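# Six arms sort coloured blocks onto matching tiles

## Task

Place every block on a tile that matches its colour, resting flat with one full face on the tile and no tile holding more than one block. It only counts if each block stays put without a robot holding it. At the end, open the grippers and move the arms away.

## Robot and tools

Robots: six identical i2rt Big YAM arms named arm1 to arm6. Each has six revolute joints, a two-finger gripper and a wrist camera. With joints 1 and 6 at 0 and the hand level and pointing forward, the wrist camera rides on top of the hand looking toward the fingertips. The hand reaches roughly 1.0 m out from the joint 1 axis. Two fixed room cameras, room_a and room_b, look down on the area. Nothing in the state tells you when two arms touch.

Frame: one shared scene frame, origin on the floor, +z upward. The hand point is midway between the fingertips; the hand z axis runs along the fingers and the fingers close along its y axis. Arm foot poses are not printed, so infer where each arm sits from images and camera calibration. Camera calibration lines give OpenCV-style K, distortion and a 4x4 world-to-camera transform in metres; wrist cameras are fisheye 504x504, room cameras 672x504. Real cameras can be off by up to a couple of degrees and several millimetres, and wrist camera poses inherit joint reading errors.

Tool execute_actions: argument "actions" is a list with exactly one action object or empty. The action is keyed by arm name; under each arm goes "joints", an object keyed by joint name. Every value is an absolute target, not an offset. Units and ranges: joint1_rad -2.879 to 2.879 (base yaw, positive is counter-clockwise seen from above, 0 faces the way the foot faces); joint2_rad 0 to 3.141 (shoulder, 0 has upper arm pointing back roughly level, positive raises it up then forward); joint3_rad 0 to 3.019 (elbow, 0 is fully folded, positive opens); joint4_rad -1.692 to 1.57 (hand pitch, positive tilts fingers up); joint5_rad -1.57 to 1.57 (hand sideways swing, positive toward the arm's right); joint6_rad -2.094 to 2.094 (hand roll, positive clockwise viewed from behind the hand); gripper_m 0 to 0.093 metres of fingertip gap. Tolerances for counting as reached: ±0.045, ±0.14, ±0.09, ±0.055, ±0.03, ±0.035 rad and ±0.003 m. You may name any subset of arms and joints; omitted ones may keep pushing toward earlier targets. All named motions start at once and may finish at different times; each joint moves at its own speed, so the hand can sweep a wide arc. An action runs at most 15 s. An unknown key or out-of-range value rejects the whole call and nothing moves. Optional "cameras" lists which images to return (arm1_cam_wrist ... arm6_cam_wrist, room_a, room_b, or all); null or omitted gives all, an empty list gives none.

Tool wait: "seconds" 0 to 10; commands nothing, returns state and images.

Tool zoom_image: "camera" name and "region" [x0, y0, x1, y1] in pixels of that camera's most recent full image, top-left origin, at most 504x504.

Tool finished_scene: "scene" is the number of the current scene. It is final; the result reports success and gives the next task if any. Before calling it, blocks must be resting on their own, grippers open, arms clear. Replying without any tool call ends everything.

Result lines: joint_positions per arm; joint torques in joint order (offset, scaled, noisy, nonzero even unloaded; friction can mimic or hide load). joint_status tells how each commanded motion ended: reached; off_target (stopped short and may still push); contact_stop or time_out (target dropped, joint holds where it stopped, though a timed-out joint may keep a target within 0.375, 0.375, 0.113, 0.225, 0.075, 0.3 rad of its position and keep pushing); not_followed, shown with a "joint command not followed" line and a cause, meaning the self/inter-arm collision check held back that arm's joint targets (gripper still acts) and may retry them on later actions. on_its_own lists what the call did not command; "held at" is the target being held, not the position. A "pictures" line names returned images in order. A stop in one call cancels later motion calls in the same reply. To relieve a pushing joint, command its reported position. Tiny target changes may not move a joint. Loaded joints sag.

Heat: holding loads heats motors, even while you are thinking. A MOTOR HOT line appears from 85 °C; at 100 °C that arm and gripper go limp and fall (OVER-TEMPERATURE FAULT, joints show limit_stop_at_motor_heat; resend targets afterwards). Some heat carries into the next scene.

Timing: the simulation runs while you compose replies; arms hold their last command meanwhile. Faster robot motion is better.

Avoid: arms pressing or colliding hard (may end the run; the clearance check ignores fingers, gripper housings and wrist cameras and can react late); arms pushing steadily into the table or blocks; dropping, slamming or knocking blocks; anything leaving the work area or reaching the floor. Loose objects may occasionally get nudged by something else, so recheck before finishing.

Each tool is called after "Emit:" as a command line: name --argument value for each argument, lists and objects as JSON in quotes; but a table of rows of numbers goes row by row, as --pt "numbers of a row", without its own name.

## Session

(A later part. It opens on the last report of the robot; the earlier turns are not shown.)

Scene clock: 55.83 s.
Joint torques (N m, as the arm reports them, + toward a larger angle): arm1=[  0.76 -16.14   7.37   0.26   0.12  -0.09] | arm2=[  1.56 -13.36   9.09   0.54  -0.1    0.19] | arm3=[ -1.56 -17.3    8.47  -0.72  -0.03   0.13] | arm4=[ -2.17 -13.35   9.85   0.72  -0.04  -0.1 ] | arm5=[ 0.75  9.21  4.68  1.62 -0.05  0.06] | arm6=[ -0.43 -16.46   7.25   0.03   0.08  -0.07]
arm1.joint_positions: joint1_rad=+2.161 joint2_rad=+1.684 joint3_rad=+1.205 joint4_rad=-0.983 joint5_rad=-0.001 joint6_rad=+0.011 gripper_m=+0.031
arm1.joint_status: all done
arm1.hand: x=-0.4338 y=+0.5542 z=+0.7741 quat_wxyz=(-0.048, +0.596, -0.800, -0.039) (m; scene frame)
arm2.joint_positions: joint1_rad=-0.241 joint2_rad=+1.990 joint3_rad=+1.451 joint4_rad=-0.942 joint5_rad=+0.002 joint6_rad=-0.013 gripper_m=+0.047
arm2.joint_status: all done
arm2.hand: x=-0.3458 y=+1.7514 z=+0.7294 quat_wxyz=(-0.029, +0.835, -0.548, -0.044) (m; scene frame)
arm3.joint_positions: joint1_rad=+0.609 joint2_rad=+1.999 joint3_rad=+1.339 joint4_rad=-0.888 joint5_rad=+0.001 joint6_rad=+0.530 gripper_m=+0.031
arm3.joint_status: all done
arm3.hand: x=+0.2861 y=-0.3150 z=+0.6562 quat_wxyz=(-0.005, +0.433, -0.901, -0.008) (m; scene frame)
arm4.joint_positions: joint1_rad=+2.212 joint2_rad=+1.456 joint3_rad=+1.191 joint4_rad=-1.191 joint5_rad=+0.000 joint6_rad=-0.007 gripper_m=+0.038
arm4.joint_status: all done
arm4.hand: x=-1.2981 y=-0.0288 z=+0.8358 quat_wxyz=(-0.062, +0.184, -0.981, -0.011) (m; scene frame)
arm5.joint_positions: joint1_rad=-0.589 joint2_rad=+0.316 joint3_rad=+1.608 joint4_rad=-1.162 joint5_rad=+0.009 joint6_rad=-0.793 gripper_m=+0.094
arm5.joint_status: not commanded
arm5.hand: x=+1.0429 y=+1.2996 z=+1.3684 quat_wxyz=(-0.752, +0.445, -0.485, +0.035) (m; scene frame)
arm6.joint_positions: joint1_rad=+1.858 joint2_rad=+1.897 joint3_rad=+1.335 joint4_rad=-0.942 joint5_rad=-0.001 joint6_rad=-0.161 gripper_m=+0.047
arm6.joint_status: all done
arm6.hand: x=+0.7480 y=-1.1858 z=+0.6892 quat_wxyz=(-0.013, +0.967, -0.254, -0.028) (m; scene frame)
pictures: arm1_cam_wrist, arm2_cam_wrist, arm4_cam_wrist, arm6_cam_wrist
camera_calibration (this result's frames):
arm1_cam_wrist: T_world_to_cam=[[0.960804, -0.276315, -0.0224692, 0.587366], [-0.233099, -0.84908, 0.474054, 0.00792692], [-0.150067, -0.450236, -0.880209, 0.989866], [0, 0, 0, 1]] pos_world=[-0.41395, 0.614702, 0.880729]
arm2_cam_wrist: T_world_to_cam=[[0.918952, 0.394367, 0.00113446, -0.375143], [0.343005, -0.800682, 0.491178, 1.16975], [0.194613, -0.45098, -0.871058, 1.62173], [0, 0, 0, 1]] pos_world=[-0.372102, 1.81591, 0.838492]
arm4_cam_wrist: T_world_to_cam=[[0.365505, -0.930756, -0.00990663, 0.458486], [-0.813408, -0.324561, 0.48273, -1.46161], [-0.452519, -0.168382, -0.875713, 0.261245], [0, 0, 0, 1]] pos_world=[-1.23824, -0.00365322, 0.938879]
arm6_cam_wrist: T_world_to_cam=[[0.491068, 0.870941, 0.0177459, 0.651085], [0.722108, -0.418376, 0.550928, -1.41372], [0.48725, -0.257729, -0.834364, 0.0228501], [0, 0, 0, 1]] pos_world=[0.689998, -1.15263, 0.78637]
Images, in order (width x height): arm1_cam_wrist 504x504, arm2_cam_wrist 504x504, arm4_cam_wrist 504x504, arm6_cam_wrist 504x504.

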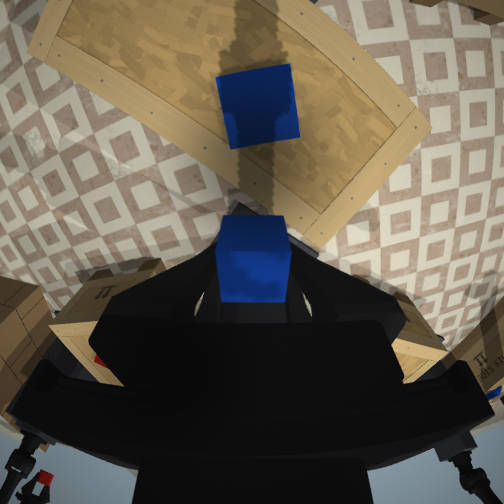

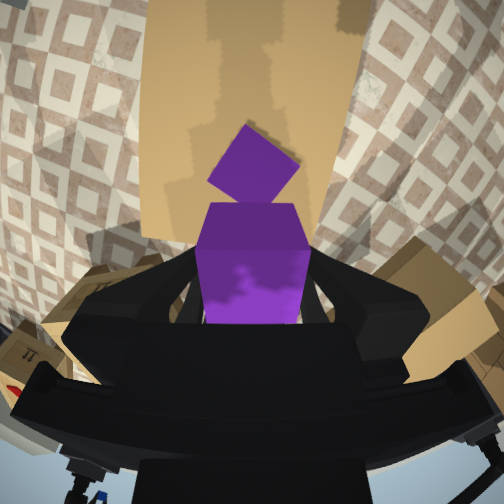

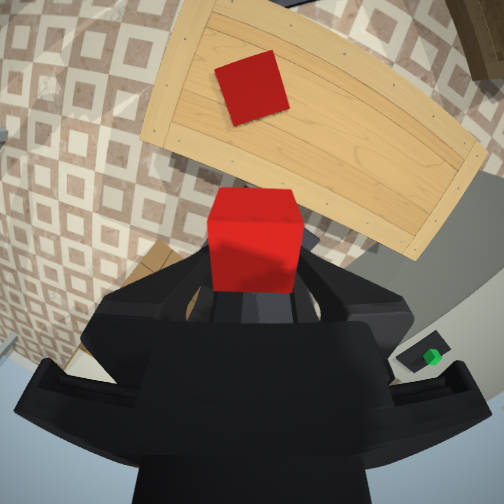

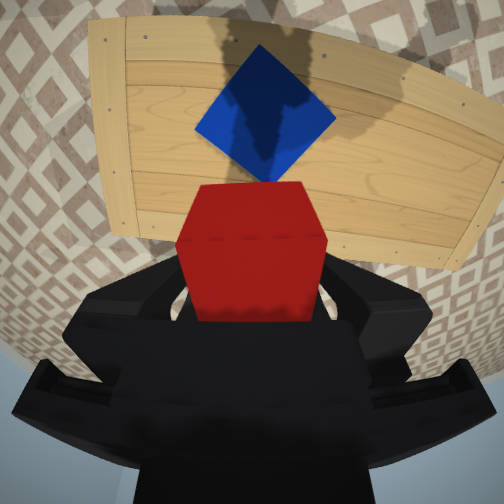

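Emit:
execute_actions --actions '[{"arm1":{"joints":{"joint1_rad":2.13,"joint2_rad":2.54,"joint3_rad":1.64,"joint4_rad":-0.635}},"arm2":{"joints":{"joint2_rad":2.525,"joint3_rad":1.54,"joint4_rad":-0.545}},"arm3":{"joints":{"joint1_rad":1.72,"joint2_rad":2.44,"joint3_rad":1.71,"joint4_rad":-0.8}},"arm4":{"joints":{"joint2_rad":2.445,"joint3_rad":1.57,"joint4_rad":-0.65}},"arm6":{"joints":{"joint1_rad":1.835,"joint2_rad":2.425,"joint3_rad":1.54,"joint4_rad":-0.65}}}]' --cameras '["arm1_cam_wrist","arm2_cam_wrist","arm3_cam_wrist","arm4_cam_wrist","arm6_cam_wrist"]'

Scene clock: 64.30 s.
Joint torques (N m, as the arm reports them, + toward a larger angle): arm1=[  0.39 -28.56   6.59   1.03   0.12  -0.09] | arm2=[  1.38 -16.94   7.67   1.17  -0.11   0.2 ] | arm3=[ -1.67 -22.85   8.52  -0.15   0.09   0.11] | arm4=[ -1.98 -23.18   7.79   1.16  -0.05  -0.12] | arm5=[ 0.7   9.31  4.66  1.66 -0.04  0.07] | arm6=[ -0.37 -21.25   5.6    0.34   0.06  -0.09]
arm1.joint_positions: joint1_rad=+2.139 joint2_rad=+2.555 joint3_rad=+1.620 joint4_rad=-0.643 joint5_rad=-0.001 joint6_rad=+0.011 gripper_m=+0.031
arm1.joint_status: all done
arm1.hand: x=-0.3923 y=+0.6534 z=+0.4269 quat_wxyz=(-0.001, +0.588, -0.809, -0.004) (m; scene frame)
arm2.joint_positions: joint1_rad=-0.241 joint2_rad=+2.544 joint3_rad=+1.520 joint4_rad=-0.557 joint5_rad=+0.002 joint6_rad=-0.013 gripper_m=+0.047
arm2.joint_status: all done
arm2.hand: x=-0.3410 y=+1.7376 z=+0.4364 quat_wxyz=(-0.001, +0.836, -0.548, -0.002) (m; scene frame)
arm3.joint_positions: joint1_rad=+1.725 joint2_rad=+2.460 joint3_rad=+1.690 joint4_rad=-0.801 joint5_rad=-0.002 joint6_rad=+0.532 gripper_m=+0.031
arm3.joint_status: all done
arm3.hand: x=-0.3165 y=-0.4998 z=+0.4959 quat_wxyz=(+0.003, +0.844, -0.536, +0.000) (m; scene frame)
arm4.joint_positions: joint1_rad=+2.212 joint2_rad=+2.461 joint3_rad=+1.543 joint4_rad=-0.660 joint5_rad=+0.001 joint6_rad=-0.006 gripper_m=+0.037
arm4.joint_status: all done
arm4.hand: x=-1.1564 y=+0.0248 z=+0.4341 quat_wxyz=(-0.003, +0.184, -0.983, +0.000) (m; scene frame)
arm5.joint_positions: joint1_rad=-0.589 joint2_rad=+0.316 joint3_rad=+1.608 joint4_rad=-1.162 joint5_rad=+0.009 joint6_rad=-0.793 gripper_m=+0.094
arm5.joint_status: not commanded
arm5.hand: x=+1.0429 y=+1.2996 z=+1.3684 quat_wxyz=(-0.752, +0.445, -0.485, +0.035) (m; scene frame)
arm6.joint_positions: joint1_rad=+1.841 joint2_rad=+2.439 joint3_rad=+1.523 joint4_rad=-0.657 joint5_rad=-0.001 joint6_rad=-0.161 gripper_m=+0.047
arm6.joint_status: all done
arm6.hand: x=+0.7246 y=-1.1536 z=+0.4447 quat_wxyz=(+0.001, +0.965, -0.263, +0.003) (m; scene frame)
pictures: arm1_cam_wrist, arm2_cam_wrist, arm3_cam_wrist, arm4_cam_wrist, arm6_cam_wrist
camera_calibration (this result's frames):
arm1_cam_wrist: T_world_to_cam=[[0.953652, -0.300067, -0.0225304, 0.579836], [-0.233539, -0.785272, 0.573418, 0.182093], [-0.189756, -0.541579, -0.818953, 0.753083], [0, 0, 0, 1]] pos_world=[-0.367534, 0.724836, 0.525388]
arm2_cam_wrist: T_world_to_cam=[[0.918798, 0.394728, 0.000322617, -0.374094], [0.322427, -0.750974, 0.576262, 1.17041], [0.227709, -0.529365, -0.817265, 1.48339], [0, 0, 0, 1]] pos_world=[-0.371435, 1.81186, 0.53798]
arm3_cam_wrist: T_world_to_cam=[[0.896901, 0.441963, -0.0153963, 0.511846], [0.365752, -0.721771, 0.587599, -0.533582], [0.248585, -0.532649, -0.809006, 0.335963], [0, 0, 0, 1]] pos_world=[-0.347432, -0.432391, 0.593209]
arm4_cam_wrist: T_world_to_cam=[[0.36353, -0.931521, -0.010752, 0.450664], [-0.753126, -0.300665, 0.585151, -1.11043], [-0.548313, -0.204622, -0.810853, -0.155447], [0, 0, 0, 1]] pos_world=[-1.08536, 0.0541278, 0.528571]
arm6_cam_wrist: T_world_to_cam=[[0.505403, 0.862858, 0.00667904, 0.624092], [0.683982, -0.405325, 0.606532, -1.23074], [0.526058, -0.301975, -0.795031, -0.258126], [0, 0, 0, 1]] pos_world=[0.662178, -1.1153, 0.537099]
Images, in order (width x height): arm1_cam_wrist 504x504, arm2_cam_wrist 504x504, arm3_cam_wrist 504x504, arm4_cam_wrist 504x504, arm6_cam_wrist 504x504.

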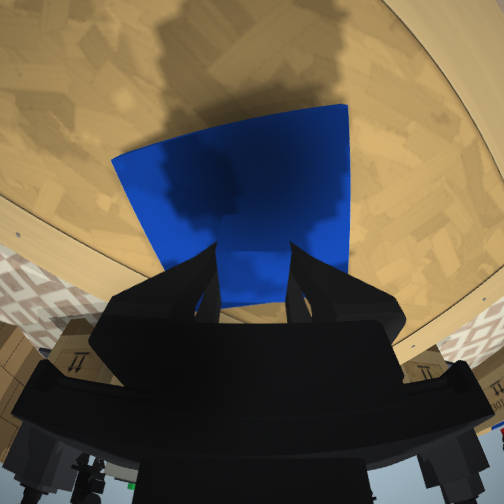

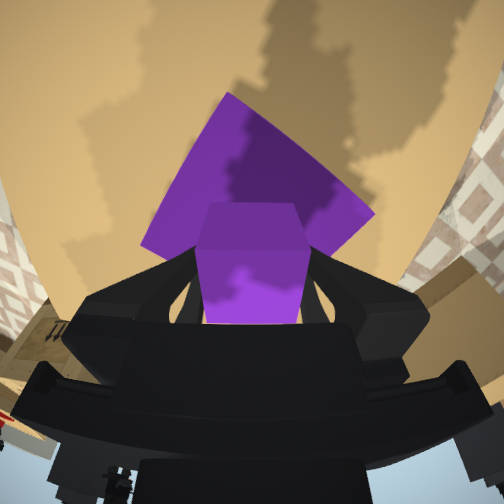

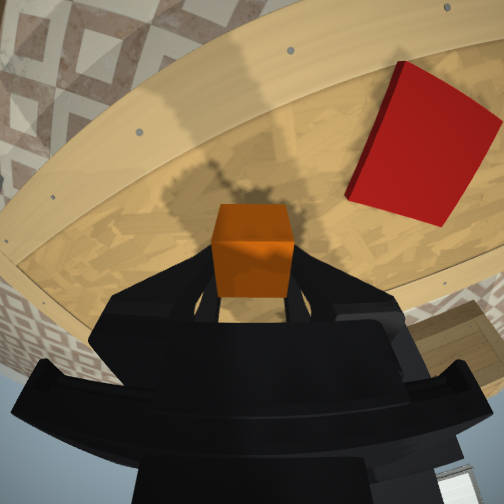

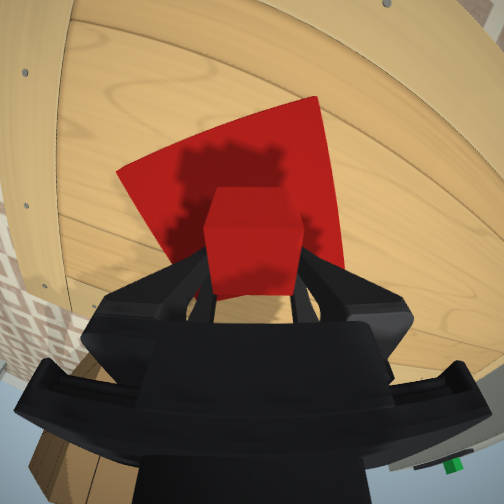

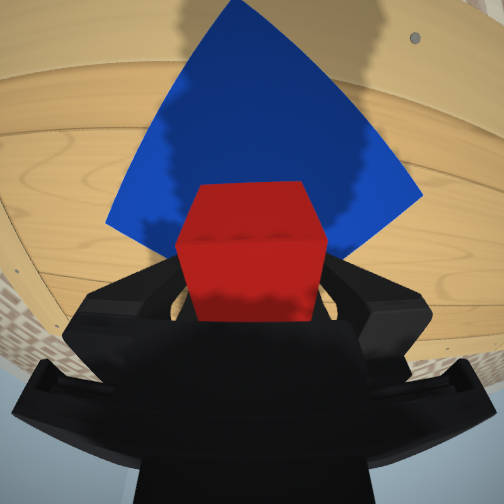

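Emit:
execute_actions --actions '[{"arm1":{"joints":{"joint2_rad":2.62,"joint4_rad":-0.585}},"arm2":{"joints":{"joint2_rad":2.6,"joint4_rad":-0.49}},"arm3":{"joints":{"joint2_rad":2.58,"joint4_rad":-0.665}},"arm4":{"joints":{"joint2_rad":2.51,"joint4_rad":-0.6}},"arm6":{"joints":{"joint2_rad":2.49,"joint4_rad":-0.6}}}]' --cameras '[]'

Emit:
execute_actions --actions '[{"arm1":{"joints":{"joint2_rad":2.645}},"arm2":{"joints":{"joint2_rad":2.635}},"arm3":{"joints":{"joint2_rad":2.63}},"arm4":{"joints":{"joint2_rad":2.545}},"arm6":{"joints":{"joint2_rad":2.525}}}]' --cameras '["arm1_cam_wrist","arm2_cam_wrist","arm4_cam_wrist"]'

Scene clock: 68.90 s.
Joint torques (N m, as the arm reports them, + toward a larger angle): arm1=[  0.56 -24.32   6.3    1.37   0.11  -0.09] | arm2=[  1.41 -14.52   7.42   1.18  -0.11   0.19] | arm3=[ -1.14 -22.87   7.45   0.28   0.09   0.11] | arm4=[ -2.18 -21.09   7.13   1.17  -0.05  -0.12] | arm5=[ 0.7   9.27  4.68  1.62 -0.06  0.07] | arm6=[ -0.33 -19.5    5.24   0.49   0.04  -0.08]
arm1.joint_positions: joint1_rad=+2.139 joint2_rad=+2.595 joint3_rad=+1.620 joint4_rad=-0.601 joint5_rad=-0.001 joint6_rad=+0.011 gripper_m=+0.031
arm1.joint_status: all done
arm1.hand: x=-0.3940 y=+0.6479 z=+0.4040 quat_wxyz=(-0.003, +0.588, -0.809, -0.004) (m; scene frame)
arm2.joint_positions: joint1_rad=-0.241 joint2_rad=+2.581 joint3_rad=+1.520 joint4_rad=-0.502 joint5_rad=+0.002 joint6_rad=-0.013 gripper_m=+0.047
arm2.joint_status: all done
arm2.hand: x=-0.3405 y=+1.7356 z=+0.4162 quat_wxyz=(-0.006, +0.836, -0.548, -0.010) (m; scene frame)
arm3.joint_positions: joint1_rad=+1.725 joint2_rad=+2.603 joint3_rad=+1.690 joint4_rad=-0.678 joint5_rad=-0.002 joint6_rad=+0.532 gripper_m=+0.031
arm3.joint_status: all done
arm3.hand: x=-0.2978 y=-0.5129 z=+0.4095 quat_wxyz=(+0.003, +0.844, -0.536, +0.010) (m; scene frame)
arm4.joint_positions: joint1_rad=+2.212 joint2_rad=+2.499 joint3_rad=+1.548 joint4_rad=-0.609 joint5_rad=+0.001 joint6_rad=-0.006 gripper_m=+0.037
arm4.joint_status: all done
arm4.hand: x=-1.1552 y=+0.0252 z=+0.4137 quat_wxyz=(-0.012, +0.184, -0.983, -0.001) (m; scene frame)
arm5.joint_positions: joint1_rad=-0.589 joint2_rad=+0.316 joint3_rad=+1.608 joint4_rad=-1.162 joint5_rad=+0.009 joint6_rad=-0.793 gripper_m=+0.094
arm5.joint_status: not commanded
arm5.hand: x=+1.0429 y=+1.2996 z=+1.3684 quat_wxyz=(-0.752, +0.445, -0.485, +0.035) (m; scene frame)
arm6.joint_positions: joint1_rad=+1.841 joint2_rad=+2.481 joint3_rad=+1.523 joint4_rad=-0.607 joint5_rad=-0.001 joint6_rad=-0.161 gripper_m=+0.047
arm6.joint_status: all done
arm6.hand: x=+0.7273 y=-1.1554 z=+0.4213 quat_wxyz=(-0.001, +0.965, -0.263, +0.000) (m; scene frame)
pictures: none
No camera images: the call's "cameras" was empty. Leave "cameras" out to get every camera's image.

Scene clock: 69.60 s.
Joint torques (N m, as the arm reports them, + toward a larger angle): arm1=[  0.4  -21.97   6.3    1.33   0.12  -0.09] | arm2=[  1.44 -12.07   7.42   1.15  -0.12   0.18] | arm3=[ -1.11 -20.27   7.38   0.16   0.09   0.11] | arm4=[ -2.08 -18.57   7.12   1.18  -0.05  -0.11] | arm5=[ 0.81  9.27  4.65  1.63 -0.04  0.08] | arm6=[ -0.35 -16.56   5.32   0.51   0.02  -0.09]
arm1.joint_positions: joint1_rad=+2.139 joint2_rad=+2.596 joint3_rad=+1.620 joint4_rad=-0.601 joint5_rad=-0.001 joint6_rad=+0.011 gripper_m=+0.031
arm1.joint_status: all done
arm1.hand: x=-0.3941 y=+0.6476 z=+0.4035 quat_wxyz=(-0.002, +0.588, -0.809, -0.004) (m; scene frame)
arm2.joint_positions: joint1_rad=-0.241 joint2_rad=+2.581 joint3_rad=+1.520 joint4_rad=-0.502 joint5_rad=+0.002 joint6_rad=-0.013 gripper_m=+0.047
arm2.joint_status: all done
arm2.hand: x=-0.3404 y=+1.7353 z=+0.4157 quat_wxyz=(-0.006, +0.836, -0.548, -0.009) (m; scene frame)
arm3.joint_positions: joint1_rad=+1.725 joint2_rad=+2.612 joint3_rad=+1.690 joint4_rad=-0.676 joint5_rad=-0.002 joint6_rad=+0.532 gripper_m=+0.031
arm3.joint_status: all done
arm3.hand: x=-0.2956 y=-0.5145 z=+0.4046 quat_wxyz=(+0.003, +0.844, -0.536, +0.013) (m; scene frame)
arm4.joint_positions: joint1_rad=+2.212 joint2_rad=+2.501 joint3_rad=+1.548 joint4_rad=-0.609 joint5_rad=+0.001 joint6_rad=-0.006 gripper_m=+0.037
arm4.joint_status: all done
arm4.hand: x=-1.1557 y=+0.0250 z=+0.4128 quat_wxyz=(-0.011, +0.184, -0.983, -0.001) (m; scene frame)
arm5.joint_positions: joint1_rad=-0.589 joint2_rad=+0.316 joint3_rad=+1.608 joint4_rad=-1.162 joint5_rad=+0.009 joint6_rad=-0.793 gripper_m=+0.094
arm5.joint_status: not commanded
arm5.hand: x=+1.0429 y=+1.2996 z=+1.3684 quat_wxyz=(-0.752, +0.445, -0.485, +0.035) (m; scene frame)
arm6.joint_positions: joint1_rad=+1.841 joint2_rad=+2.482 joint3_rad=+1.523 joint4_rad=-0.607 joint5_rad=-0.001 joint6_rad=-0.161 gripper_m=+0.047
arm6.joint_status: all done
arm6.hand: x=+0.7276 y=-1.1556 z=+0.4209 quat_wxyz=(+0.000, +0.965, -0.263, +0.000) (m; scene frame)
pictures: arm1_cam_wrist, arm2_cam_wrist, arm4_cam_wrist
camera_calibration (this result's frames):
arm1_cam_wrist: T_world_to_cam=[[0.953668, -0.300044, -0.0221542, 0.579131], [-0.234013, -0.78604, 0.572171, 0.191403], [-0.189091, -0.540477, -0.819835, 0.730372], [0, 0, 0, 1]] pos_world=[-0.369401, 0.718964, 0.5021]
arm2_cam_wrist: T_world_to_cam=[[0.918671, 0.395024, 0.000466326, -0.374402], [0.326373, -0.759681, 0.562464, 1.2026], [0.222541, -0.516567, -0.826822, 1.44513], [0, 0, 0, 1]] pos_world=[-0.370146, 1.808, 0.518625]
arm4_cam_wrist: T_world_to_cam=[[0.363344, -0.931595, -0.0106206, 0.450148], [-0.761903, -0.303682, 0.572085, -1.10205], [-0.536177, -0.199772, -0.820125, -0.154547], [0, 0, 0, 1]] pos_world=[-1.08607, 0.0538104, 0.508497]
Images, in order (width x height): arm1_cam_wrist 504x504, arm2_cam_wrist 504x504, arm4_cam_wrist 504x504.

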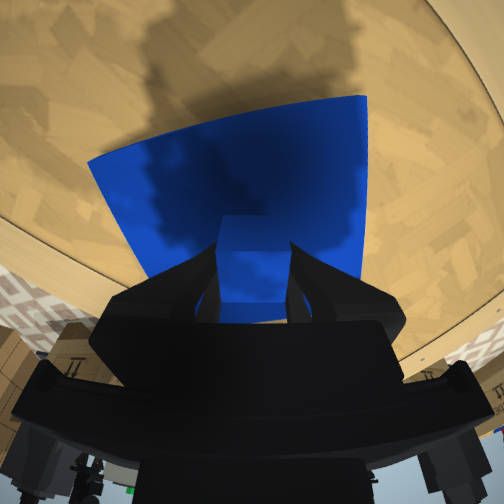

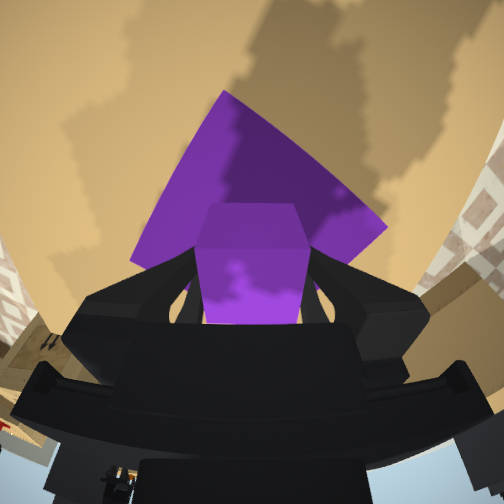

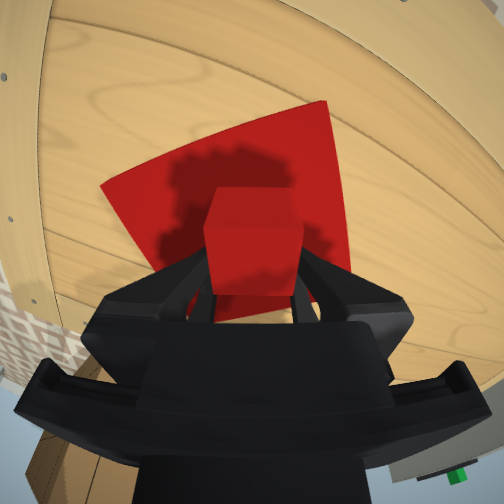

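Emit:
execute_actions --actions '[{"arm1":{"joints":{"joint2_rad":2.59,"gripper_m":0.093}},"arm2":{"joints":{"joint2_rad":2.58,"gripper_m":0.093}},"arm3":{"joints":{"gripper_m":0.093}},"arm4":{"joints":{"joint2_rad":2.5,"gripper_m":0.093}},"arm6":{"joints":{"joint2_rad":2.48,"gripper_m":0.093}}}]' --cameras '[]'

Emit:
execute_actions --actions '[{"arm1":{"joints":{"joint2_rad":2.1,"joint3_rad":1.45,"joint4_rad":-0.9}},"arm2":{"joints":{"joint2_rad":1.9,"joint3_rad":1.3,"joint4_rad":-0.9}},"arm3":{"joints":{"joint2_rad":2.1,"joint3_rad":1.45,"joint4_rad":-0.9}},"arm4":{"joints":{"joint2_rad":1.6,"joint3_rad":1.4,"joint4_rad":-1.2}},"arm6":{"joints":{"joint2_rad":1.5,"joint3_rad":1.2,"joint4_rad":-1.1}}}]' --cameras '["arm1_cam_wrist","arm2_cam_wrist","arm4_cam_wrist"]'

Emit:
execute_actions --actions '[{"arm1":{"joints":{"joint1_rad":-0.246,"joint2_rad":2.45,"joint3_rad":1.8,"joint4_rad":-0.88}},"arm2":{"joints":{"joint1_rad":-1.9}},"arm3":{"joints":{"joint1_rad":-1.337,"joint2_rad":2.3,"joint3_rad":1.53,"joint4_rad":-0.77,"joint6_rad":0}},"arm4":{"joints":{"joint1_rad":0.43}},"arm6":{"joints":{"joint1_rad":-0.3}}}]' --cameras '["arm1_cam_wrist","arm2_cam_wrist","arm3_cam_wrist","arm4_cam_wrist"]'

Scene clock: 77.20 s.
Joint torques (N m, as the arm reports them, + toward a larger angle): arm1=[  0.41 -27.14   6.26   1.19   0.1   -0.09] | arm2=[  1.76 -15.52   7.39   1.24  -0.1    0.19] | arm3=[ -1.17 -20.01   7.32   0.17   0.08   0.11] | arm4=[ -2.41 -21.87   7.06   1.21  -0.05  -0.13] | arm5=[ 0.74  9.23  4.68  1.64 -0.05  0.06] | arm6=[ -0.35 -20.09   5.22   0.46   0.06  -0.06]
arm1.joint_positions: joint1_rad=+2.139 joint2_rad=+2.596 joint3_rad=+1.620 joint4_rad=-0.601 joint5_rad=-0.001 joint6_rad=+0.011 gripper_m=+0.093
arm1.joint_status: all done
arm1.hand: x=-0.3941 y=+0.6476 z=+0.4035 quat_wxyz=(-0.002, +0.588, -0.809, -0.004) (m; scene frame)
arm2.joint_positions: joint1_rad=-0.241 joint2_rad=+2.581 joint3_rad=+1.520 joint4_rad=-0.501 joint5_rad=+0.002 joint6_rad=-0.013 gripper_m=+0.093
arm2.joint_status: all done
arm2.hand: x=-0.3405 y=+1.7356 z=+0.4158 quat_wxyz=(-0.006, +0.836, -0.548, -0.010) (m; scene frame)
arm3.joint_positions: joint1_rad=+1.725 joint2_rad=+2.614 joint3_rad=+1.690 joint4_rad=-0.676 joint5_rad=-0.002 joint6_rad=+0.532 gripper_m=+0.093
arm3.joint_status: all done
arm3.hand: x=-0.2950 y=-0.5149 z=+0.4035 quat_wxyz=(+0.003, +0.844, -0.536, +0.014) (m; scene frame)
arm4.joint_positions: joint1_rad=+2.212 joint2_rad=+2.501 joint3_rad=+1.549 joint4_rad=-0.609 joint5_rad=+0.001 joint6_rad=-0.006 gripper_m=+0.093
arm4.joint_status: all done
arm4.hand: x=-1.1554 y=+0.0251 z=+0.4128 quat_wxyz=(-0.011, +0.184, -0.983, -0.001) (m; scene frame)
arm5.joint_positions: joint1_rad=-0.589 joint2_rad=+0.316 joint3_rad=+1.608 joint4_rad=-1.162 joint5_rad=+0.009 joint6_rad=-0.793 gripper_m=+0.094
arm5.joint_status: not commanded
arm5.hand: x=+1.0429 y=+1.2996 z=+1.3684 quat_wxyz=(-0.752, +0.445, -0.485, +0.035) (m; scene frame)
arm6.joint_positions: joint1_rad=+1.841 joint2_rad=+2.482 joint3_rad=+1.523 joint4_rad=-0.607 joint5_rad=-0.001 joint6_rad=-0.161 gripper_m=+0.093
arm6.joint_status: all done
arm6.hand: x=+0.7275 y=-1.1556 z=+0.4209 quat_wxyz=(+0.000, +0.965, -0.263, +0.000) (m; scene frame)
pictures: none
No camera images: the call's "cameras" was empty. Leave "cameras" out to get every camera's image.

Scene clock: 78.87 s.
Joint torques (N m, as the arm reports them, + toward a larger angle): arm1=[  0.46 -20.85   7.71   0.14   0.11  -0.08] | arm2=[  1.35 -11.97   9.57   0.35  -0.1    0.19] | arm3=[ -1.14 -18.56   8.22  -0.61   0.08   0.11] | arm4=[ -2.05 -15.4    9.78   0.68  -0.05  -0.12] | arm5=[ 0.75  9.18  4.67  1.66 -0.05  0.08] | arm6=[ -0.28 -10.69   7.25   0.29   0.06  -0.08]
arm1.joint_positions: joint1_rad=+2.139 joint2_rad=+2.075 joint3_rad=+1.439 joint4_rad=-0.883 joint5_rad=-0.001 joint6_rad=+0.011 gripper_m=+0.093
arm1.joint_status: all done
arm1.hand: x=-0.3971 y=+0.6355 z=+0.6536 quat_wxyz=(-0.026, +0.588, -0.808, -0.021) (m; scene frame)
arm2.joint_positions: joint1_rad=-0.241 joint2_rad=+1.881 joint3_rad=+1.292 joint4_rad=-0.888 joint5_rad=+0.002 joint6_rad=-0.013 gripper_m=+0.093
arm2.joint_status: all done
arm2.hand: x=-0.3283 y=+1.7092 z=+0.7340 quat_wxyz=(-0.030, +0.835, -0.547, -0.045) (m; scene frame)
arm3.joint_positions: joint1_rad=+1.725 joint2_rad=+2.098 joint3_rad=+1.442 joint4_rad=-0.890 joint5_rad=-0.002 joint6_rad=+0.532 gripper_m=+0.093
arm3.joint_status: all done
arm3.hand: x=-0.2722 y=-0.5296 z=+0.6361 quat_wxyz=(+0.003, +0.844, -0.536, -0.012) (m; scene frame)
arm4.joint_positions: joint1_rad=+2.212 joint2_rad=+1.601 joint3_rad=+1.389 joint4_rad=-1.190 joint5_rad=+0.001 joint6_rad=-0.006 gripper_m=+0.093
arm4.joint_status: all done
arm4.hand: x=-1.2298 y=-0.0029 z=+0.8509 quat_wxyz=(-0.089, +0.183, -0.979, -0.015) (m; scene frame)
arm5.joint_positions: joint1_rad=-0.589 joint2_rad=+0.316 joint3_rad=+1.608 joint4_rad=-1.162 joint5_rad=+0.009 joint6_rad=-0.793 gripper_m=+0.094
arm5.joint_status: not commanded
arm5.hand: x=+1.0429 y=+1.2996 z=+1.3684 quat_wxyz=(-0.752, +0.445, -0.485, +0.035) (m; scene frame)
arm6.joint_positions: joint1_rad=+1.841 joint2_rad=+1.485 joint3_rad=+1.201 joint4_rad=-1.092 joint5_rad=-0.001 joint6_rad=-0.161 gripper_m=+0.093
arm6.joint_status: all done
arm6.hand: x=+0.8116 y=-1.2264 z=+0.8363 quat_wxyz=(-0.040, +0.961, -0.261, -0.086) (m; scene frame)
pictures: arm1_cam_wrist, arm2_cam_wrist, arm4_cam_wrist
camera_calibration (this result's frames):
arm1_cam_wrist: T_world_to_cam=[[0.954002, -0.298968, -0.0223191, 0.583453], [-0.243644, -0.816537, 0.52336, 0.0854886], [-0.174692, -0.493848, -0.85182, 0.925255], [0, 0, 0, 1]] pos_world=[-0.374152, 0.701173, 0.756431]
arm2_cam_wrist: T_world_to_cam=[[0.918806, 0.394707, 0.00116115, -0.375246], [0.343809, -0.801762, 0.48885, 1.13147], [0.193883, -0.448759, -0.872367, 1.60025], [0, 0, 0, 1]] pos_world=[-0.354493, 1.77341, 0.843324]
arm4_cam_wrist: T_world_to_cam=[[0.364916, -0.930996, -0.00913656, 0.456414], [-0.837204, -0.332415, 0.434269, -1.39305], [-0.407339, -0.150822, -0.900737, 0.386622], [0, 0, 0, 1]] pos_world=[-1.17533, 0.0201606, 0.957372]
Images, in order (width x height): arm1_cam_wrist 504x504, arm2_cam_wrist 504x504, arm4_cam_wrist 504x504.

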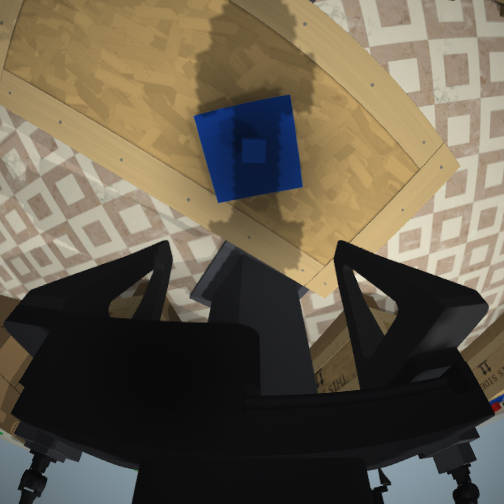

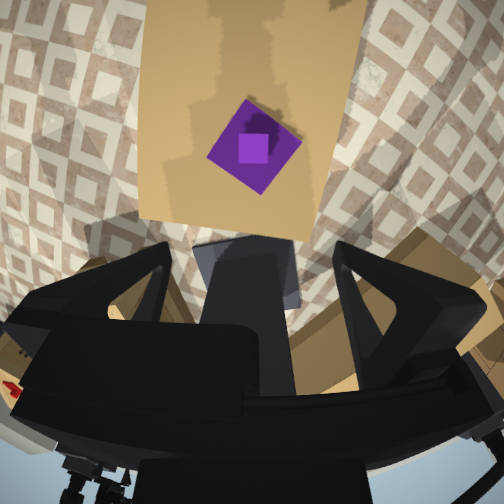

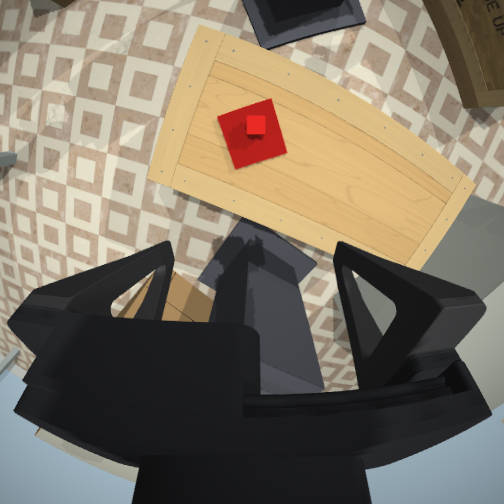

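Scene clock: 81.50 s.
Joint torques (N m, as the arm reports them, + toward a larger angle): arm1=[  1.96 -27.72   6.68   0.79   0.01  -0.08] | arm2=[  1.16 -11.27   9.56   0.44  -0.06   0.19] | arm3=[  0.02 -21.63   6.62  -0.17  -0.04  -0.09] | arm4=[ -1.12 -16.11   9.77   0.68  -0.04  -0.12] | arm5=[ 0.84  9.17  4.67  1.64 -0.06  0.07] | arm6=[  0.52 -11.47   7.35   0.25   0.    -0.07]
arm1.joint_positions: joint1_rad=-0.252 joint2_rad=+2.441 joint3_rad=+1.800 joint4_rad=-0.882 joint5_rad=+0.002 joint6_rad=+0.010 gripper_m=+0.093
arm1.joint_status: all done
arm1.hand: x=-0.2788 y=-0.5272 z=+0.5284 quat_wxyz=(-0.017, -0.536, -0.844, +0.007) (m; scene frame)
arm2.joint_positions: joint1_rad=-1.905 joint2_rad=+1.882 joint3_rad=+1.292 joint4_rad=-0.888 joint5_rad=+0.000 joint6_rad=-0.012 gripper_m=+0.093
arm2.joint_status: all done
arm2.hand: x=+0.3986 y=+1.3713 z=+0.7229 quat_wxyz=(-0.042, +0.157, -0.987, -0.013) (m; scene frame)
arm3.joint_positions: joint1_rad=-1.348 joint2_rad=+2.323 joint3_rad=+1.529 joint4_rad=-0.771 joint5_rad=+0.000 joint6_rad=+0.011 gripper_m=+0.093
arm3.joint_status: all done
arm3.hand: x=+0.7219 y=-1.1614 z=+0.5330 quat_wxyz=(-0.002, -0.268, -0.963, +0.002) (m; scene frame)
arm4.joint_positions: joint1_rad=+0.423 joint2_rad=+1.607 joint3_rad=+1.389 joint4_rad=-1.190 joint5_rad=+0.000 joint6_rad=-0.005 gripper_m=+0.093
arm4.joint_status: all done
arm4.hand: x=-1.6380 y=-0.6966 z=+0.8402 quat_wxyz=(-0.064, -0.650, -0.756, +0.048) (m; scene frame)
arm5.joint_positions: joint1_rad=-0.589 joint2_rad=+0.316 joint3_rad=+1.608 joint4_rad=-1.162 joint5_rad=+0.009 joint6_rad=-0.793 gripper_m=+0.094
arm5.joint_status: not commanded
arm5.hand: x=+1.0429 y=+1.2996 z=+1.3684 quat_wxyz=(-0.752, +0.445, -0.485, +0.035) (m; scene frame)
arm6.joint_positions: joint1_rad=-0.306 joint2_rad=+1.494 joint3_rad=+1.201 joint4_rad=-1.092 joint5_rad=+0.000 joint6_rad=-0.161 gripper_m=+0.093
arm6.joint_status: all done
arm6.hand: x=+1.6246 y=-1.3878 z=+0.8366 quat_wxyz=(-0.095, +0.229, -0.969, -0.005) (m; scene frame)
pictures: arm1_cam_wrist, arm2_cam_wrist, arm3_cam_wrist, arm4_cam_wrist
camera_calibration (this result's frames):
arm1_cam_wrist: T_world_to_cam=[[-0.901216, -0.432665, -0.0247078, -0.466239], [-0.373839, 0.747316, 0.54933, 0.00492127], [-0.219211, 0.504302, -0.83524, 0.770157], [0, 0, 0, 1]] pos_world=[-0.249515, -0.593794, 0.629043]
arm2_cam_wrist: T_world_to_cam=[[0.30726, -0.951549, -0.0120364, 1.18963], [-0.818552, -0.270723, 0.506638, 0.338309], [-0.485349, -0.145817, -0.862075, 1.14578], [0, 0, 0, 1]] pos_world=[0.467503, 1.39065, 0.83067]
arm3_cam_wrist: T_world_to_cam=[[-0.49911, -0.866512, -0.00683943, -0.642975], [-0.706832, 0.402543, 0.581677, 0.670566], [-0.501277, 0.295155, -0.813391, 1.2605], [0, 0, 0, 1]] pos_world=[0.784923, -1.19912, 0.630829]
arm4_cam_wrist: T_world_to_cam=[[-0.987803, -0.154049, -0.0226661, -1.70375], [-0.147518, 0.879292, 0.452862, -0.00261009], [-0.049833, 0.450683, -0.891292, 1.10275], [0, 0, 0, 1]] pos_world=[-1.6284, -0.757156, 0.945435]
Images, in order (width x height): arm1_cam_wrist 504x504, arm2_cam_wrist 504x504, arm3_cam_wrist 504x504, arm4_cam_wrist 504x504.

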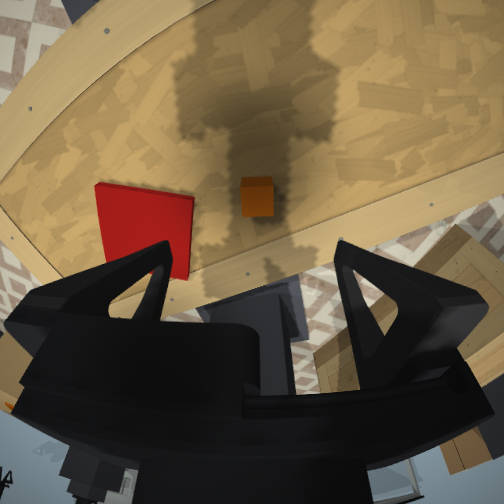

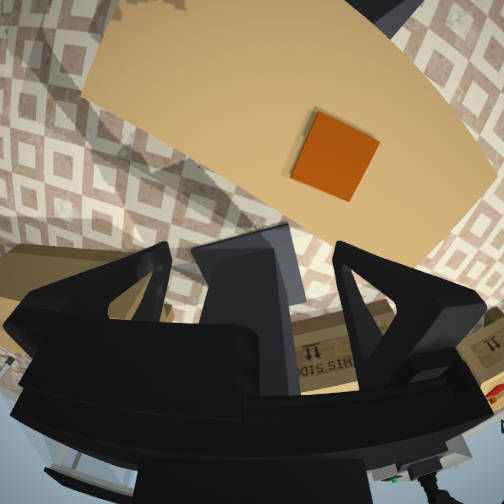

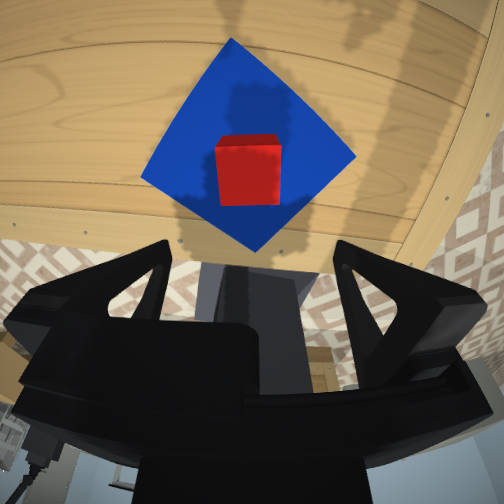

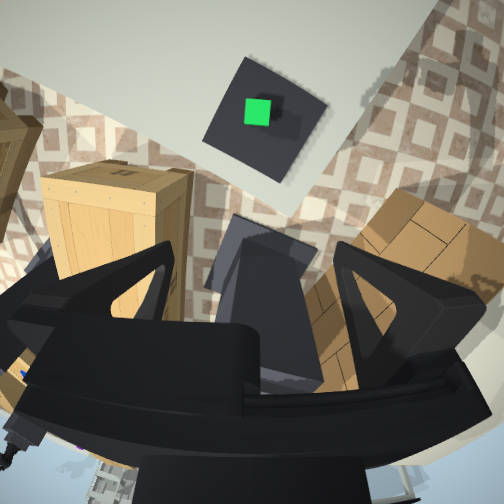

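Emit:
execute_actions --actions '[{"arm1":{"joints":{"joint1_rad":-0.27,"joint2_rad":2.655,"joint3_rad":1.895,"joint4_rad":-0.76}},"arm2":{"joints":{"joint1_rad":-0.2,"joint2_rad":1.2,"joint3_rad":1.0,"joint4_rad":-1.1}},"arm3":{"joints":{"joint1_rad":-1.333,"joint2_rad":2.54,"joint3_rad":1.655,"joint4_rad":-0.645}},"arm4":{"joints":{"joint2_rad":2.05,"joint3_rad":1.64,"joint4_rad":-1.115,"joint6_rad":0.06}}}]' --cameras '["arm1_cam_wrist","arm3_cam_wrist","arm4_cam_wrist"]'

Scene clock: 90.90 s.
Joint torques (N m, as the arm reports them, + toward a larger angle): arm1=[  0.41 -29.13   7.12   1.14   0.01  -0.08] | arm2=[ 0.74 -4.53  9.88  0.69 -0.03  0.18] | arm3=[  0.22 -22.76   6.73   0.07  -0.04  -0.09] | arm4=[ -1.1  -21.78  10.17   0.91  -0.04  -0.09] | arm5=[ 0.93  9.16  4.66  1.69 -0.06  0.07] | arm6=[  0.81 -11.35   7.34   0.22   0.02  -0.07]
arm1.joint_positions: joint1_rad=-0.258 joint2_rad=+2.659 joint3_rad=+1.878 joint4_rad=-0.773 joint5_rad=+0.002 joint6_rad=+0.010 gripper_m=+0.093
arm1.joint_status: all done
arm1.hand: x=-0.2861 y=-0.5192 z=+0.4111 quat_wxyz=(-0.003, -0.539, -0.843, -0.001) (m; scene frame)
arm2.joint_positions: joint1_rad=-0.206 joint2_rad=+1.194 joint3_rad=+1.010 joint4_rad=-1.086 joint5_rad=+0.000 joint6_rad=-0.012 gripper_m=+0.093
arm2.joint_status: all done
arm2.hand: x=-0.2820 y=+1.5641 z=+0.9212 quat_wxyz=(-0.084, +0.835, -0.527, -0.132) (m; scene frame)
arm3.joint_positions: joint1_rad=-1.346 joint2_rad=+2.565 joint3_rad=+1.642 joint4_rad=-0.652 joint5_rad=+0.000 joint6_rad=+0.011 gripper_m=+0.093
arm3.joint_status: all done
arm3.hand: x=+0.7275 y=-1.1641 z=+0.4199 quat_wxyz=(+0.003, -0.267, -0.964, +0.001) (m; scene frame)
arm4.joint_positions: joint1_rad=+0.423 joint2_rad=+2.059 joint3_rad=+1.614 joint4_rad=-1.118 joint5_rad=+0.000 joint6_rad=+0.053 gripper_m=+0.093
arm4.joint_status: all done
arm4.hand: x=-1.6231 y=-0.7850 z=+0.6818 quat_wxyz=(-0.006, -0.674, -0.739, -0.003) (m; scene frame)
arm5.joint_positions: joint1_rad=-0.589 joint2_rad=+0.316 joint3_rad=+1.608 joint4_rad=-1.162 joint5_rad=+0.009 joint6_rad=-0.793 gripper_m=+0.094
arm5.joint_status: not commanded
arm5.hand: x=+1.0429 y=+1.2996 z=+1.3684 quat_wxyz=(-0.752, +0.445, -0.485, +0.035) (m; scene frame)
arm6.joint_positions: joint1_rad=-0.306 joint2_rad=+1.494 joint3_rad=+1.201 joint4_rad=-1.092 joint5_rad=+0.000 joint6_rad=-0.161 gripper_m=+0.093
arm6.joint_status: not commanded
arm6.hand: x=+1.6246 y=-1.3878 z=+0.8366 quat_wxyz=(-0.095, +0.229, -0.969, -0.005) (m; scene frame)
pictures: arm1_cam_wrist, arm3_cam_wrist, arm4_cam_wrist
camera_calibration (this result's frames):
arm1_cam_wrist: T_world_to_cam=[[-0.90407, -0.426677, -0.0245545, -0.47008], [-0.361849, 0.733604, 0.575231, 0.0463649], [-0.227425, 0.528935, -0.817622, 0.66971], [0, 0, 0, 1]] pos_world=[-0.255899, -0.588819, 0.509357]
arm3_cam_wrist: T_world_to_cam=[[-0.497883, -0.867216, -0.00693539, -0.644952], [-0.702027, 0.398324, 0.590336, 0.729335], [-0.509186, 0.298787, -0.807128, 1.17948], [0, 0, 0, 1]] pos_world=[0.791479, -1.20224, 0.516969]
arm4_cam_wrist: T_world_to_cam=[[-0.995196, -0.0948223, -0.0243474, -1.67062], [-0.0910901, 0.805769, 0.585183, 0.0927555], [-0.03587, 0.58459, -0.810536, 1.07485], [0, 0, 0, 1]] pos_world=[-1.61559, -0.861495, 0.776246]
Images, in order (width x height): arm1_cam_wrist 504x504, arm3_cam_wrist 504x504, arm4_cam_wrist 504x504.

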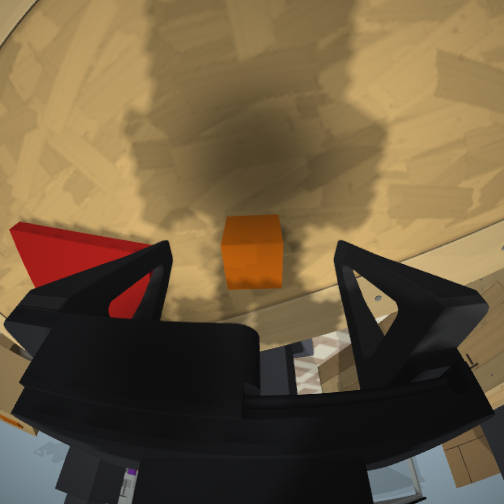

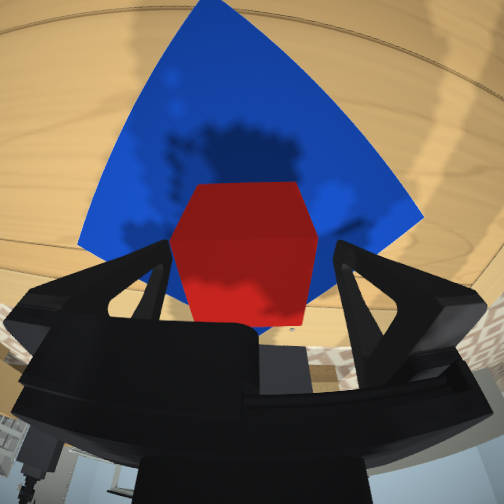

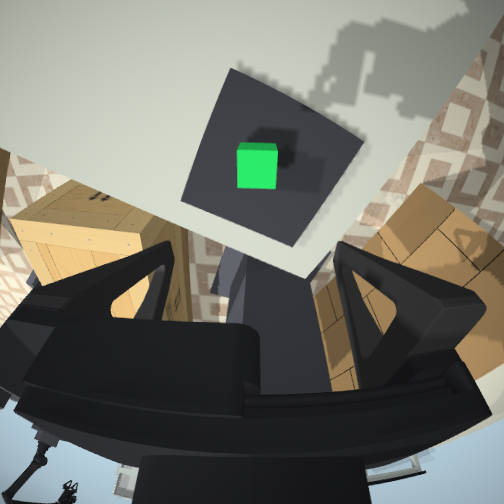

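Emit:
execute_actions --actions '[{"arm1":{"joints":{"joint2_rad":2.705,"joint4_rad":-0.74}},"arm3":{"joints":{"gripper_m":0.025}},"arm4":{"joints":{"joint2_rad":2.255,"joint3_rad":1.59,"joint4_rad":-0.885}}}]' --cameras '["arm1_cam_wrist","arm4_cam_wrist"]'

Scene clock: 94.87 s.
Joint torques (N m, as the arm reports them, + toward a larger angle): arm1=[  0.36 -25.32   7.04   1.36   0.01  -0.08] | arm2=[ 1.14 -4.48  9.78  0.75 -0.04  0.18] | arm3=[  0.23 -22.7    6.78   0.06  -0.04  -0.09] | arm4=[ -0.89 -22.68   8.55   1.15  -0.01  -0.11] | arm5=[ 0.88  9.25  4.67  1.64 -0.05  0.07] | arm6=[  0.9  -11.13   7.27   0.25   0.02  -0.08]
arm1.joint_positions: joint1_rad=-0.258 joint2_rad=+2.669 joint3_rad=+1.878 joint4_rad=-0.758 joint5_rad=+0.002 joint6_rad=+0.010 gripper_m=+0.093
arm1.joint_status: all done
arm1.hand: x=-0.2863 y=-0.5188 z=+0.4048 quat_wxyz=(-0.005, -0.539, -0.843, +0.000) (m; scene frame)
arm2.joint_positions: joint1_rad=-0.206 joint2_rad=+1.194 joint3_rad=+1.010 joint4_rad=-1.086 joint5_rad=+0.000 joint6_rad=-0.012 gripper_m=+0.093
arm2.joint_status: not commanded
arm2.hand: x=-0.2820 y=+1.5641 z=+0.9212 quat_wxyz=(-0.084, +0.835, -0.527, -0.132) (m; scene frame)
arm3.joint_positions: joint1_rad=-1.346 joint2_rad=+2.565 joint3_rad=+1.642 joint4_rad=-0.652 joint5_rad=+0.000 joint6_rad=+0.010 gripper_m=+0.047
arm3.joint_status: gripper_m off_target (ended at +0.047, target +0.025)
arm3.hand: x=+0.7276 y=-1.1639 z=+0.4199 quat_wxyz=(+0.003, -0.267, -0.964, +0.001) (m; scene frame)
arm4.joint_positions: joint1_rad=+0.423 joint2_rad=+2.268 joint3_rad=+1.569 joint4_rad=-0.896 joint5_rad=+0.000 joint6_rad=+0.053 gripper_m=+0.093
arm4.joint_status: all done
arm4.hand: x=-1.6219 y=-0.7815 z=+0.5443 quat_wxyz=(+0.007, -0.673, -0.739, -0.013) (m; scene frame)
arm5.joint_positions: joint1_rad=-0.589 joint2_rad=+0.316 joint3_rad=+1.608 joint4_rad=-1.162 joint5_rad=+0.009 joint6_rad=-0.793 gripper_m=+0.094
arm5.joint_status: not commanded
arm5.hand: x=+1.0429 y=+1.2996 z=+1.3684 quat_wxyz=(-0.752, +0.445, -0.485, +0.035) (m; scene frame)
arm6.joint_positions: joint1_rad=-0.306 joint2_rad=+1.494 joint3_rad=+1.201 joint4_rad=-1.092 joint5_rad=+0.000 joint6_rad=-0.161 gripper_m=+0.093
arm6.joint_status: not commanded
arm6.hand: x=+1.6246 y=-1.3878 z=+0.8366 quat_wxyz=(-0.095, +0.229, -0.969, -0.005) (m; scene frame)
pictures: arm1_cam_wrist, arm4_cam_wrist
camera_calibration (this result's frames):
arm1_cam_wrist: T_world_to_cam=[[-0.904037, -0.426747, -0.0245667, -0.470209], [-0.36295, 0.735987, 0.571481, 0.0520117], [-0.225797, 0.525557, -0.820247, 0.664045], [0, 0, 0, 1]] pos_world=[-0.25627, -0.587934, 0.503406]
arm4_cam_wrist: T_world_to_cam=[[-0.99527, -0.0944591, -0.022698, -1.67318], [-0.0885717, 0.78631, 0.61145, 0.145053], [-0.0399094, 0.610569, -0.790957, 0.964538], [0, 0, 0, 1]] pos_world=[-1.61393, -0.861021, 0.636237]
Images, in order (width x height): arm1_cam_wrist 504x504, arm4_cam_wrist 504x504.

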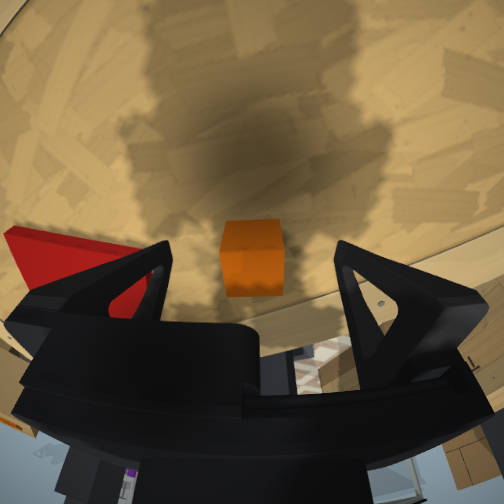

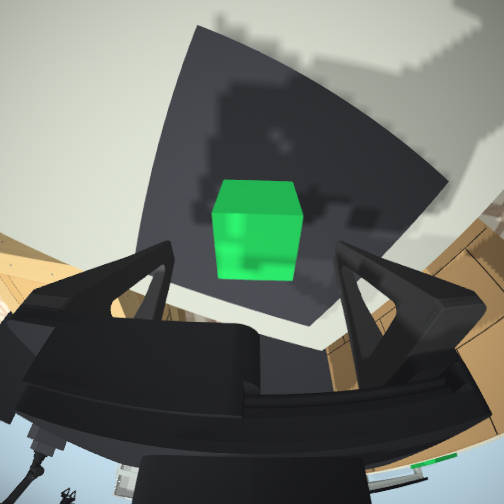

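Emit:
execute_actions --actions '[{"arm1":{"joints":{"joint2_rad":2.725}},"arm3":{"joints":{"joint2_rad":2.25,"joint4_rad":-0.92}},"arm4":{"joints":{"joint2_rad":2.29,"joint4_rad":-0.82}}}]' --cameras '["arm1_cam_wrist","arm4_cam_wrist"]'

Scene clock: 98.93 s.
Joint torques (N m, as the arm reports them, + toward a larger angle): arm1=[  0.25 -25.76   6.93   1.41   0.01  -0.07] | arm2=[ 1.05 -4.48  9.78  0.74 -0.04  0.18] | arm3=[  0.23 -20.83   9.26  -0.6   -0.04  -0.09] | arm4=[ -0.96 -21.36   8.52   1.27  -0.03  -0.1 ] | arm5=[ 0.76  9.38  4.66  1.63 -0.05  0.07] | arm6=[  0.74 -11.41   7.34   0.39   0.01  -0.07]
arm1.joint_positions: joint1_rad=-0.258 joint2_rad=+2.694 joint3_rad=+1.878 joint4_rad=-0.758 joint5_rad=+0.002 joint6_rad=+0.010 gripper_m=+0.093
arm1.joint_status: all done
arm1.hand: x=-0.2907 y=-0.5093 z=+0.3891 quat_wxyz=(+0.005, -0.538, -0.843, -0.007) (m; scene frame)
arm2.joint_positions: joint1_rad=-0.206 joint2_rad=+1.194 joint3_rad=+1.010 joint4_rad=-1.086 joint5_rad=+0.000 joint6_rad=-0.012 gripper_m=+0.093
arm2.joint_status: not commanded
arm2.hand: x=-0.2820 y=+1.5641 z=+0.9212 quat_wxyz=(-0.084, +0.835, -0.527, -0.132) (m; scene frame)
arm3.joint_positions: joint1_rad=-1.346 joint2_rad=+2.256 joint3_rad=+1.641 joint4_rad=-0.908 joint5_rad=+0.000 joint6_rad=+0.010 gripper_m=+0.047
arm3.joint_status: all done
arm3.hand: x=+0.7558 y=-1.1796 z=+0.6053 quat_wxyz=(-0.022, -0.266, -0.964, +0.007) (m; scene frame)
arm4.joint_positions: joint1_rad=+0.423 joint2_rad=+2.281 joint3_rad=+1.569 joint4_rad=-0.832 joint5_rad=+0.000 joint6_rad=+0.053 gripper_m=+0.093
arm4.joint_status: all done
arm4.hand: x=-1.6200 y=-0.7937 z=+0.5365 quat_wxyz=(-0.013, -0.674, -0.739, +0.003) (m; scene frame)
arm5.joint_positions: joint1_rad=-0.589 joint2_rad=+0.316 joint3_rad=+1.608 joint4_rad=-1.162 joint5_rad=+0.009 joint6_rad=-0.793 gripper_m=+0.094
arm5.joint_status: not commanded
arm5.hand: x=+1.0429 y=+1.2996 z=+1.3684 quat_wxyz=(-0.752, +0.445, -0.485, +0.035) (m; scene frame)
arm6.joint_positions: joint1_rad=-0.306 joint2_rad=+1.494 joint3_rad=+1.201 joint4_rad=-1.092 joint5_rad=+0.000 joint6_rad=-0.161 gripper_m=+0.093
arm6.joint_status: not commanded
arm6.hand: x=+1.6246 y=-1.3878 z=+0.8366 quat_wxyz=(-0.095, +0.229, -0.969, -0.005) (m; scene frame)
pictures: arm1_cam_wrist, arm4_cam_wrist
camera_calibration (this result's frames):
arm1_cam_wrist: T_world_to_cam=[[-0.904217, -0.426369, -0.0244963, -0.470389], [-0.356898, 0.722894, 0.591649, 0.0396296], [-0.234553, 0.543722, -0.805824, 0.646317], [0, 0, 0, 1]] pos_world=[-0.259595, -0.580624, 0.485848]
arm4_cam_wrist: T_world_to_cam=[[-0.995154, -0.0950386, -0.0252244, -1.67156], [-0.0923824, 0.815825, 0.570873, 0.19863], [-0.0336762, 0.570436, -0.820651, 0.959995], [0, 0, 0, 1]] pos_world=[-1.61278, -0.868526, 0.632265]
Images, in order (width x height): arm1_cam_wrist 504x504, arm4_cam_wrist 504x504.

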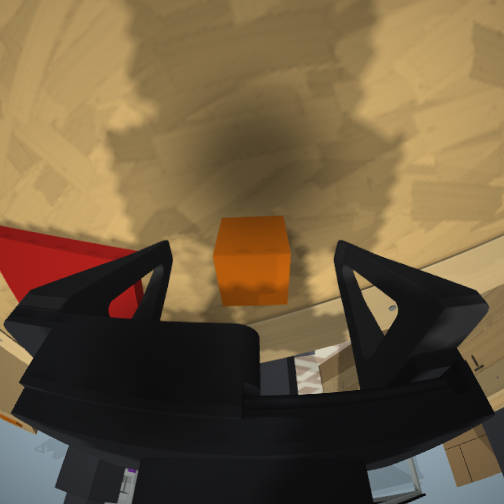

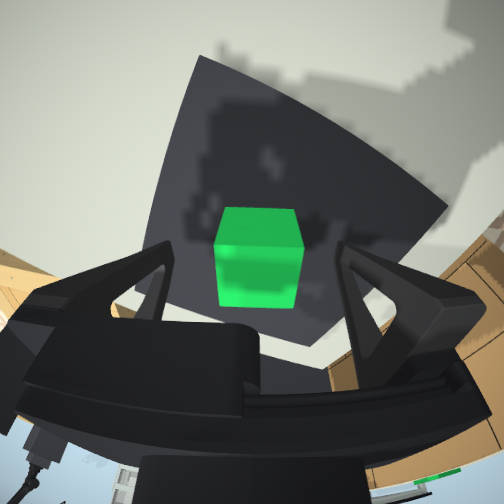

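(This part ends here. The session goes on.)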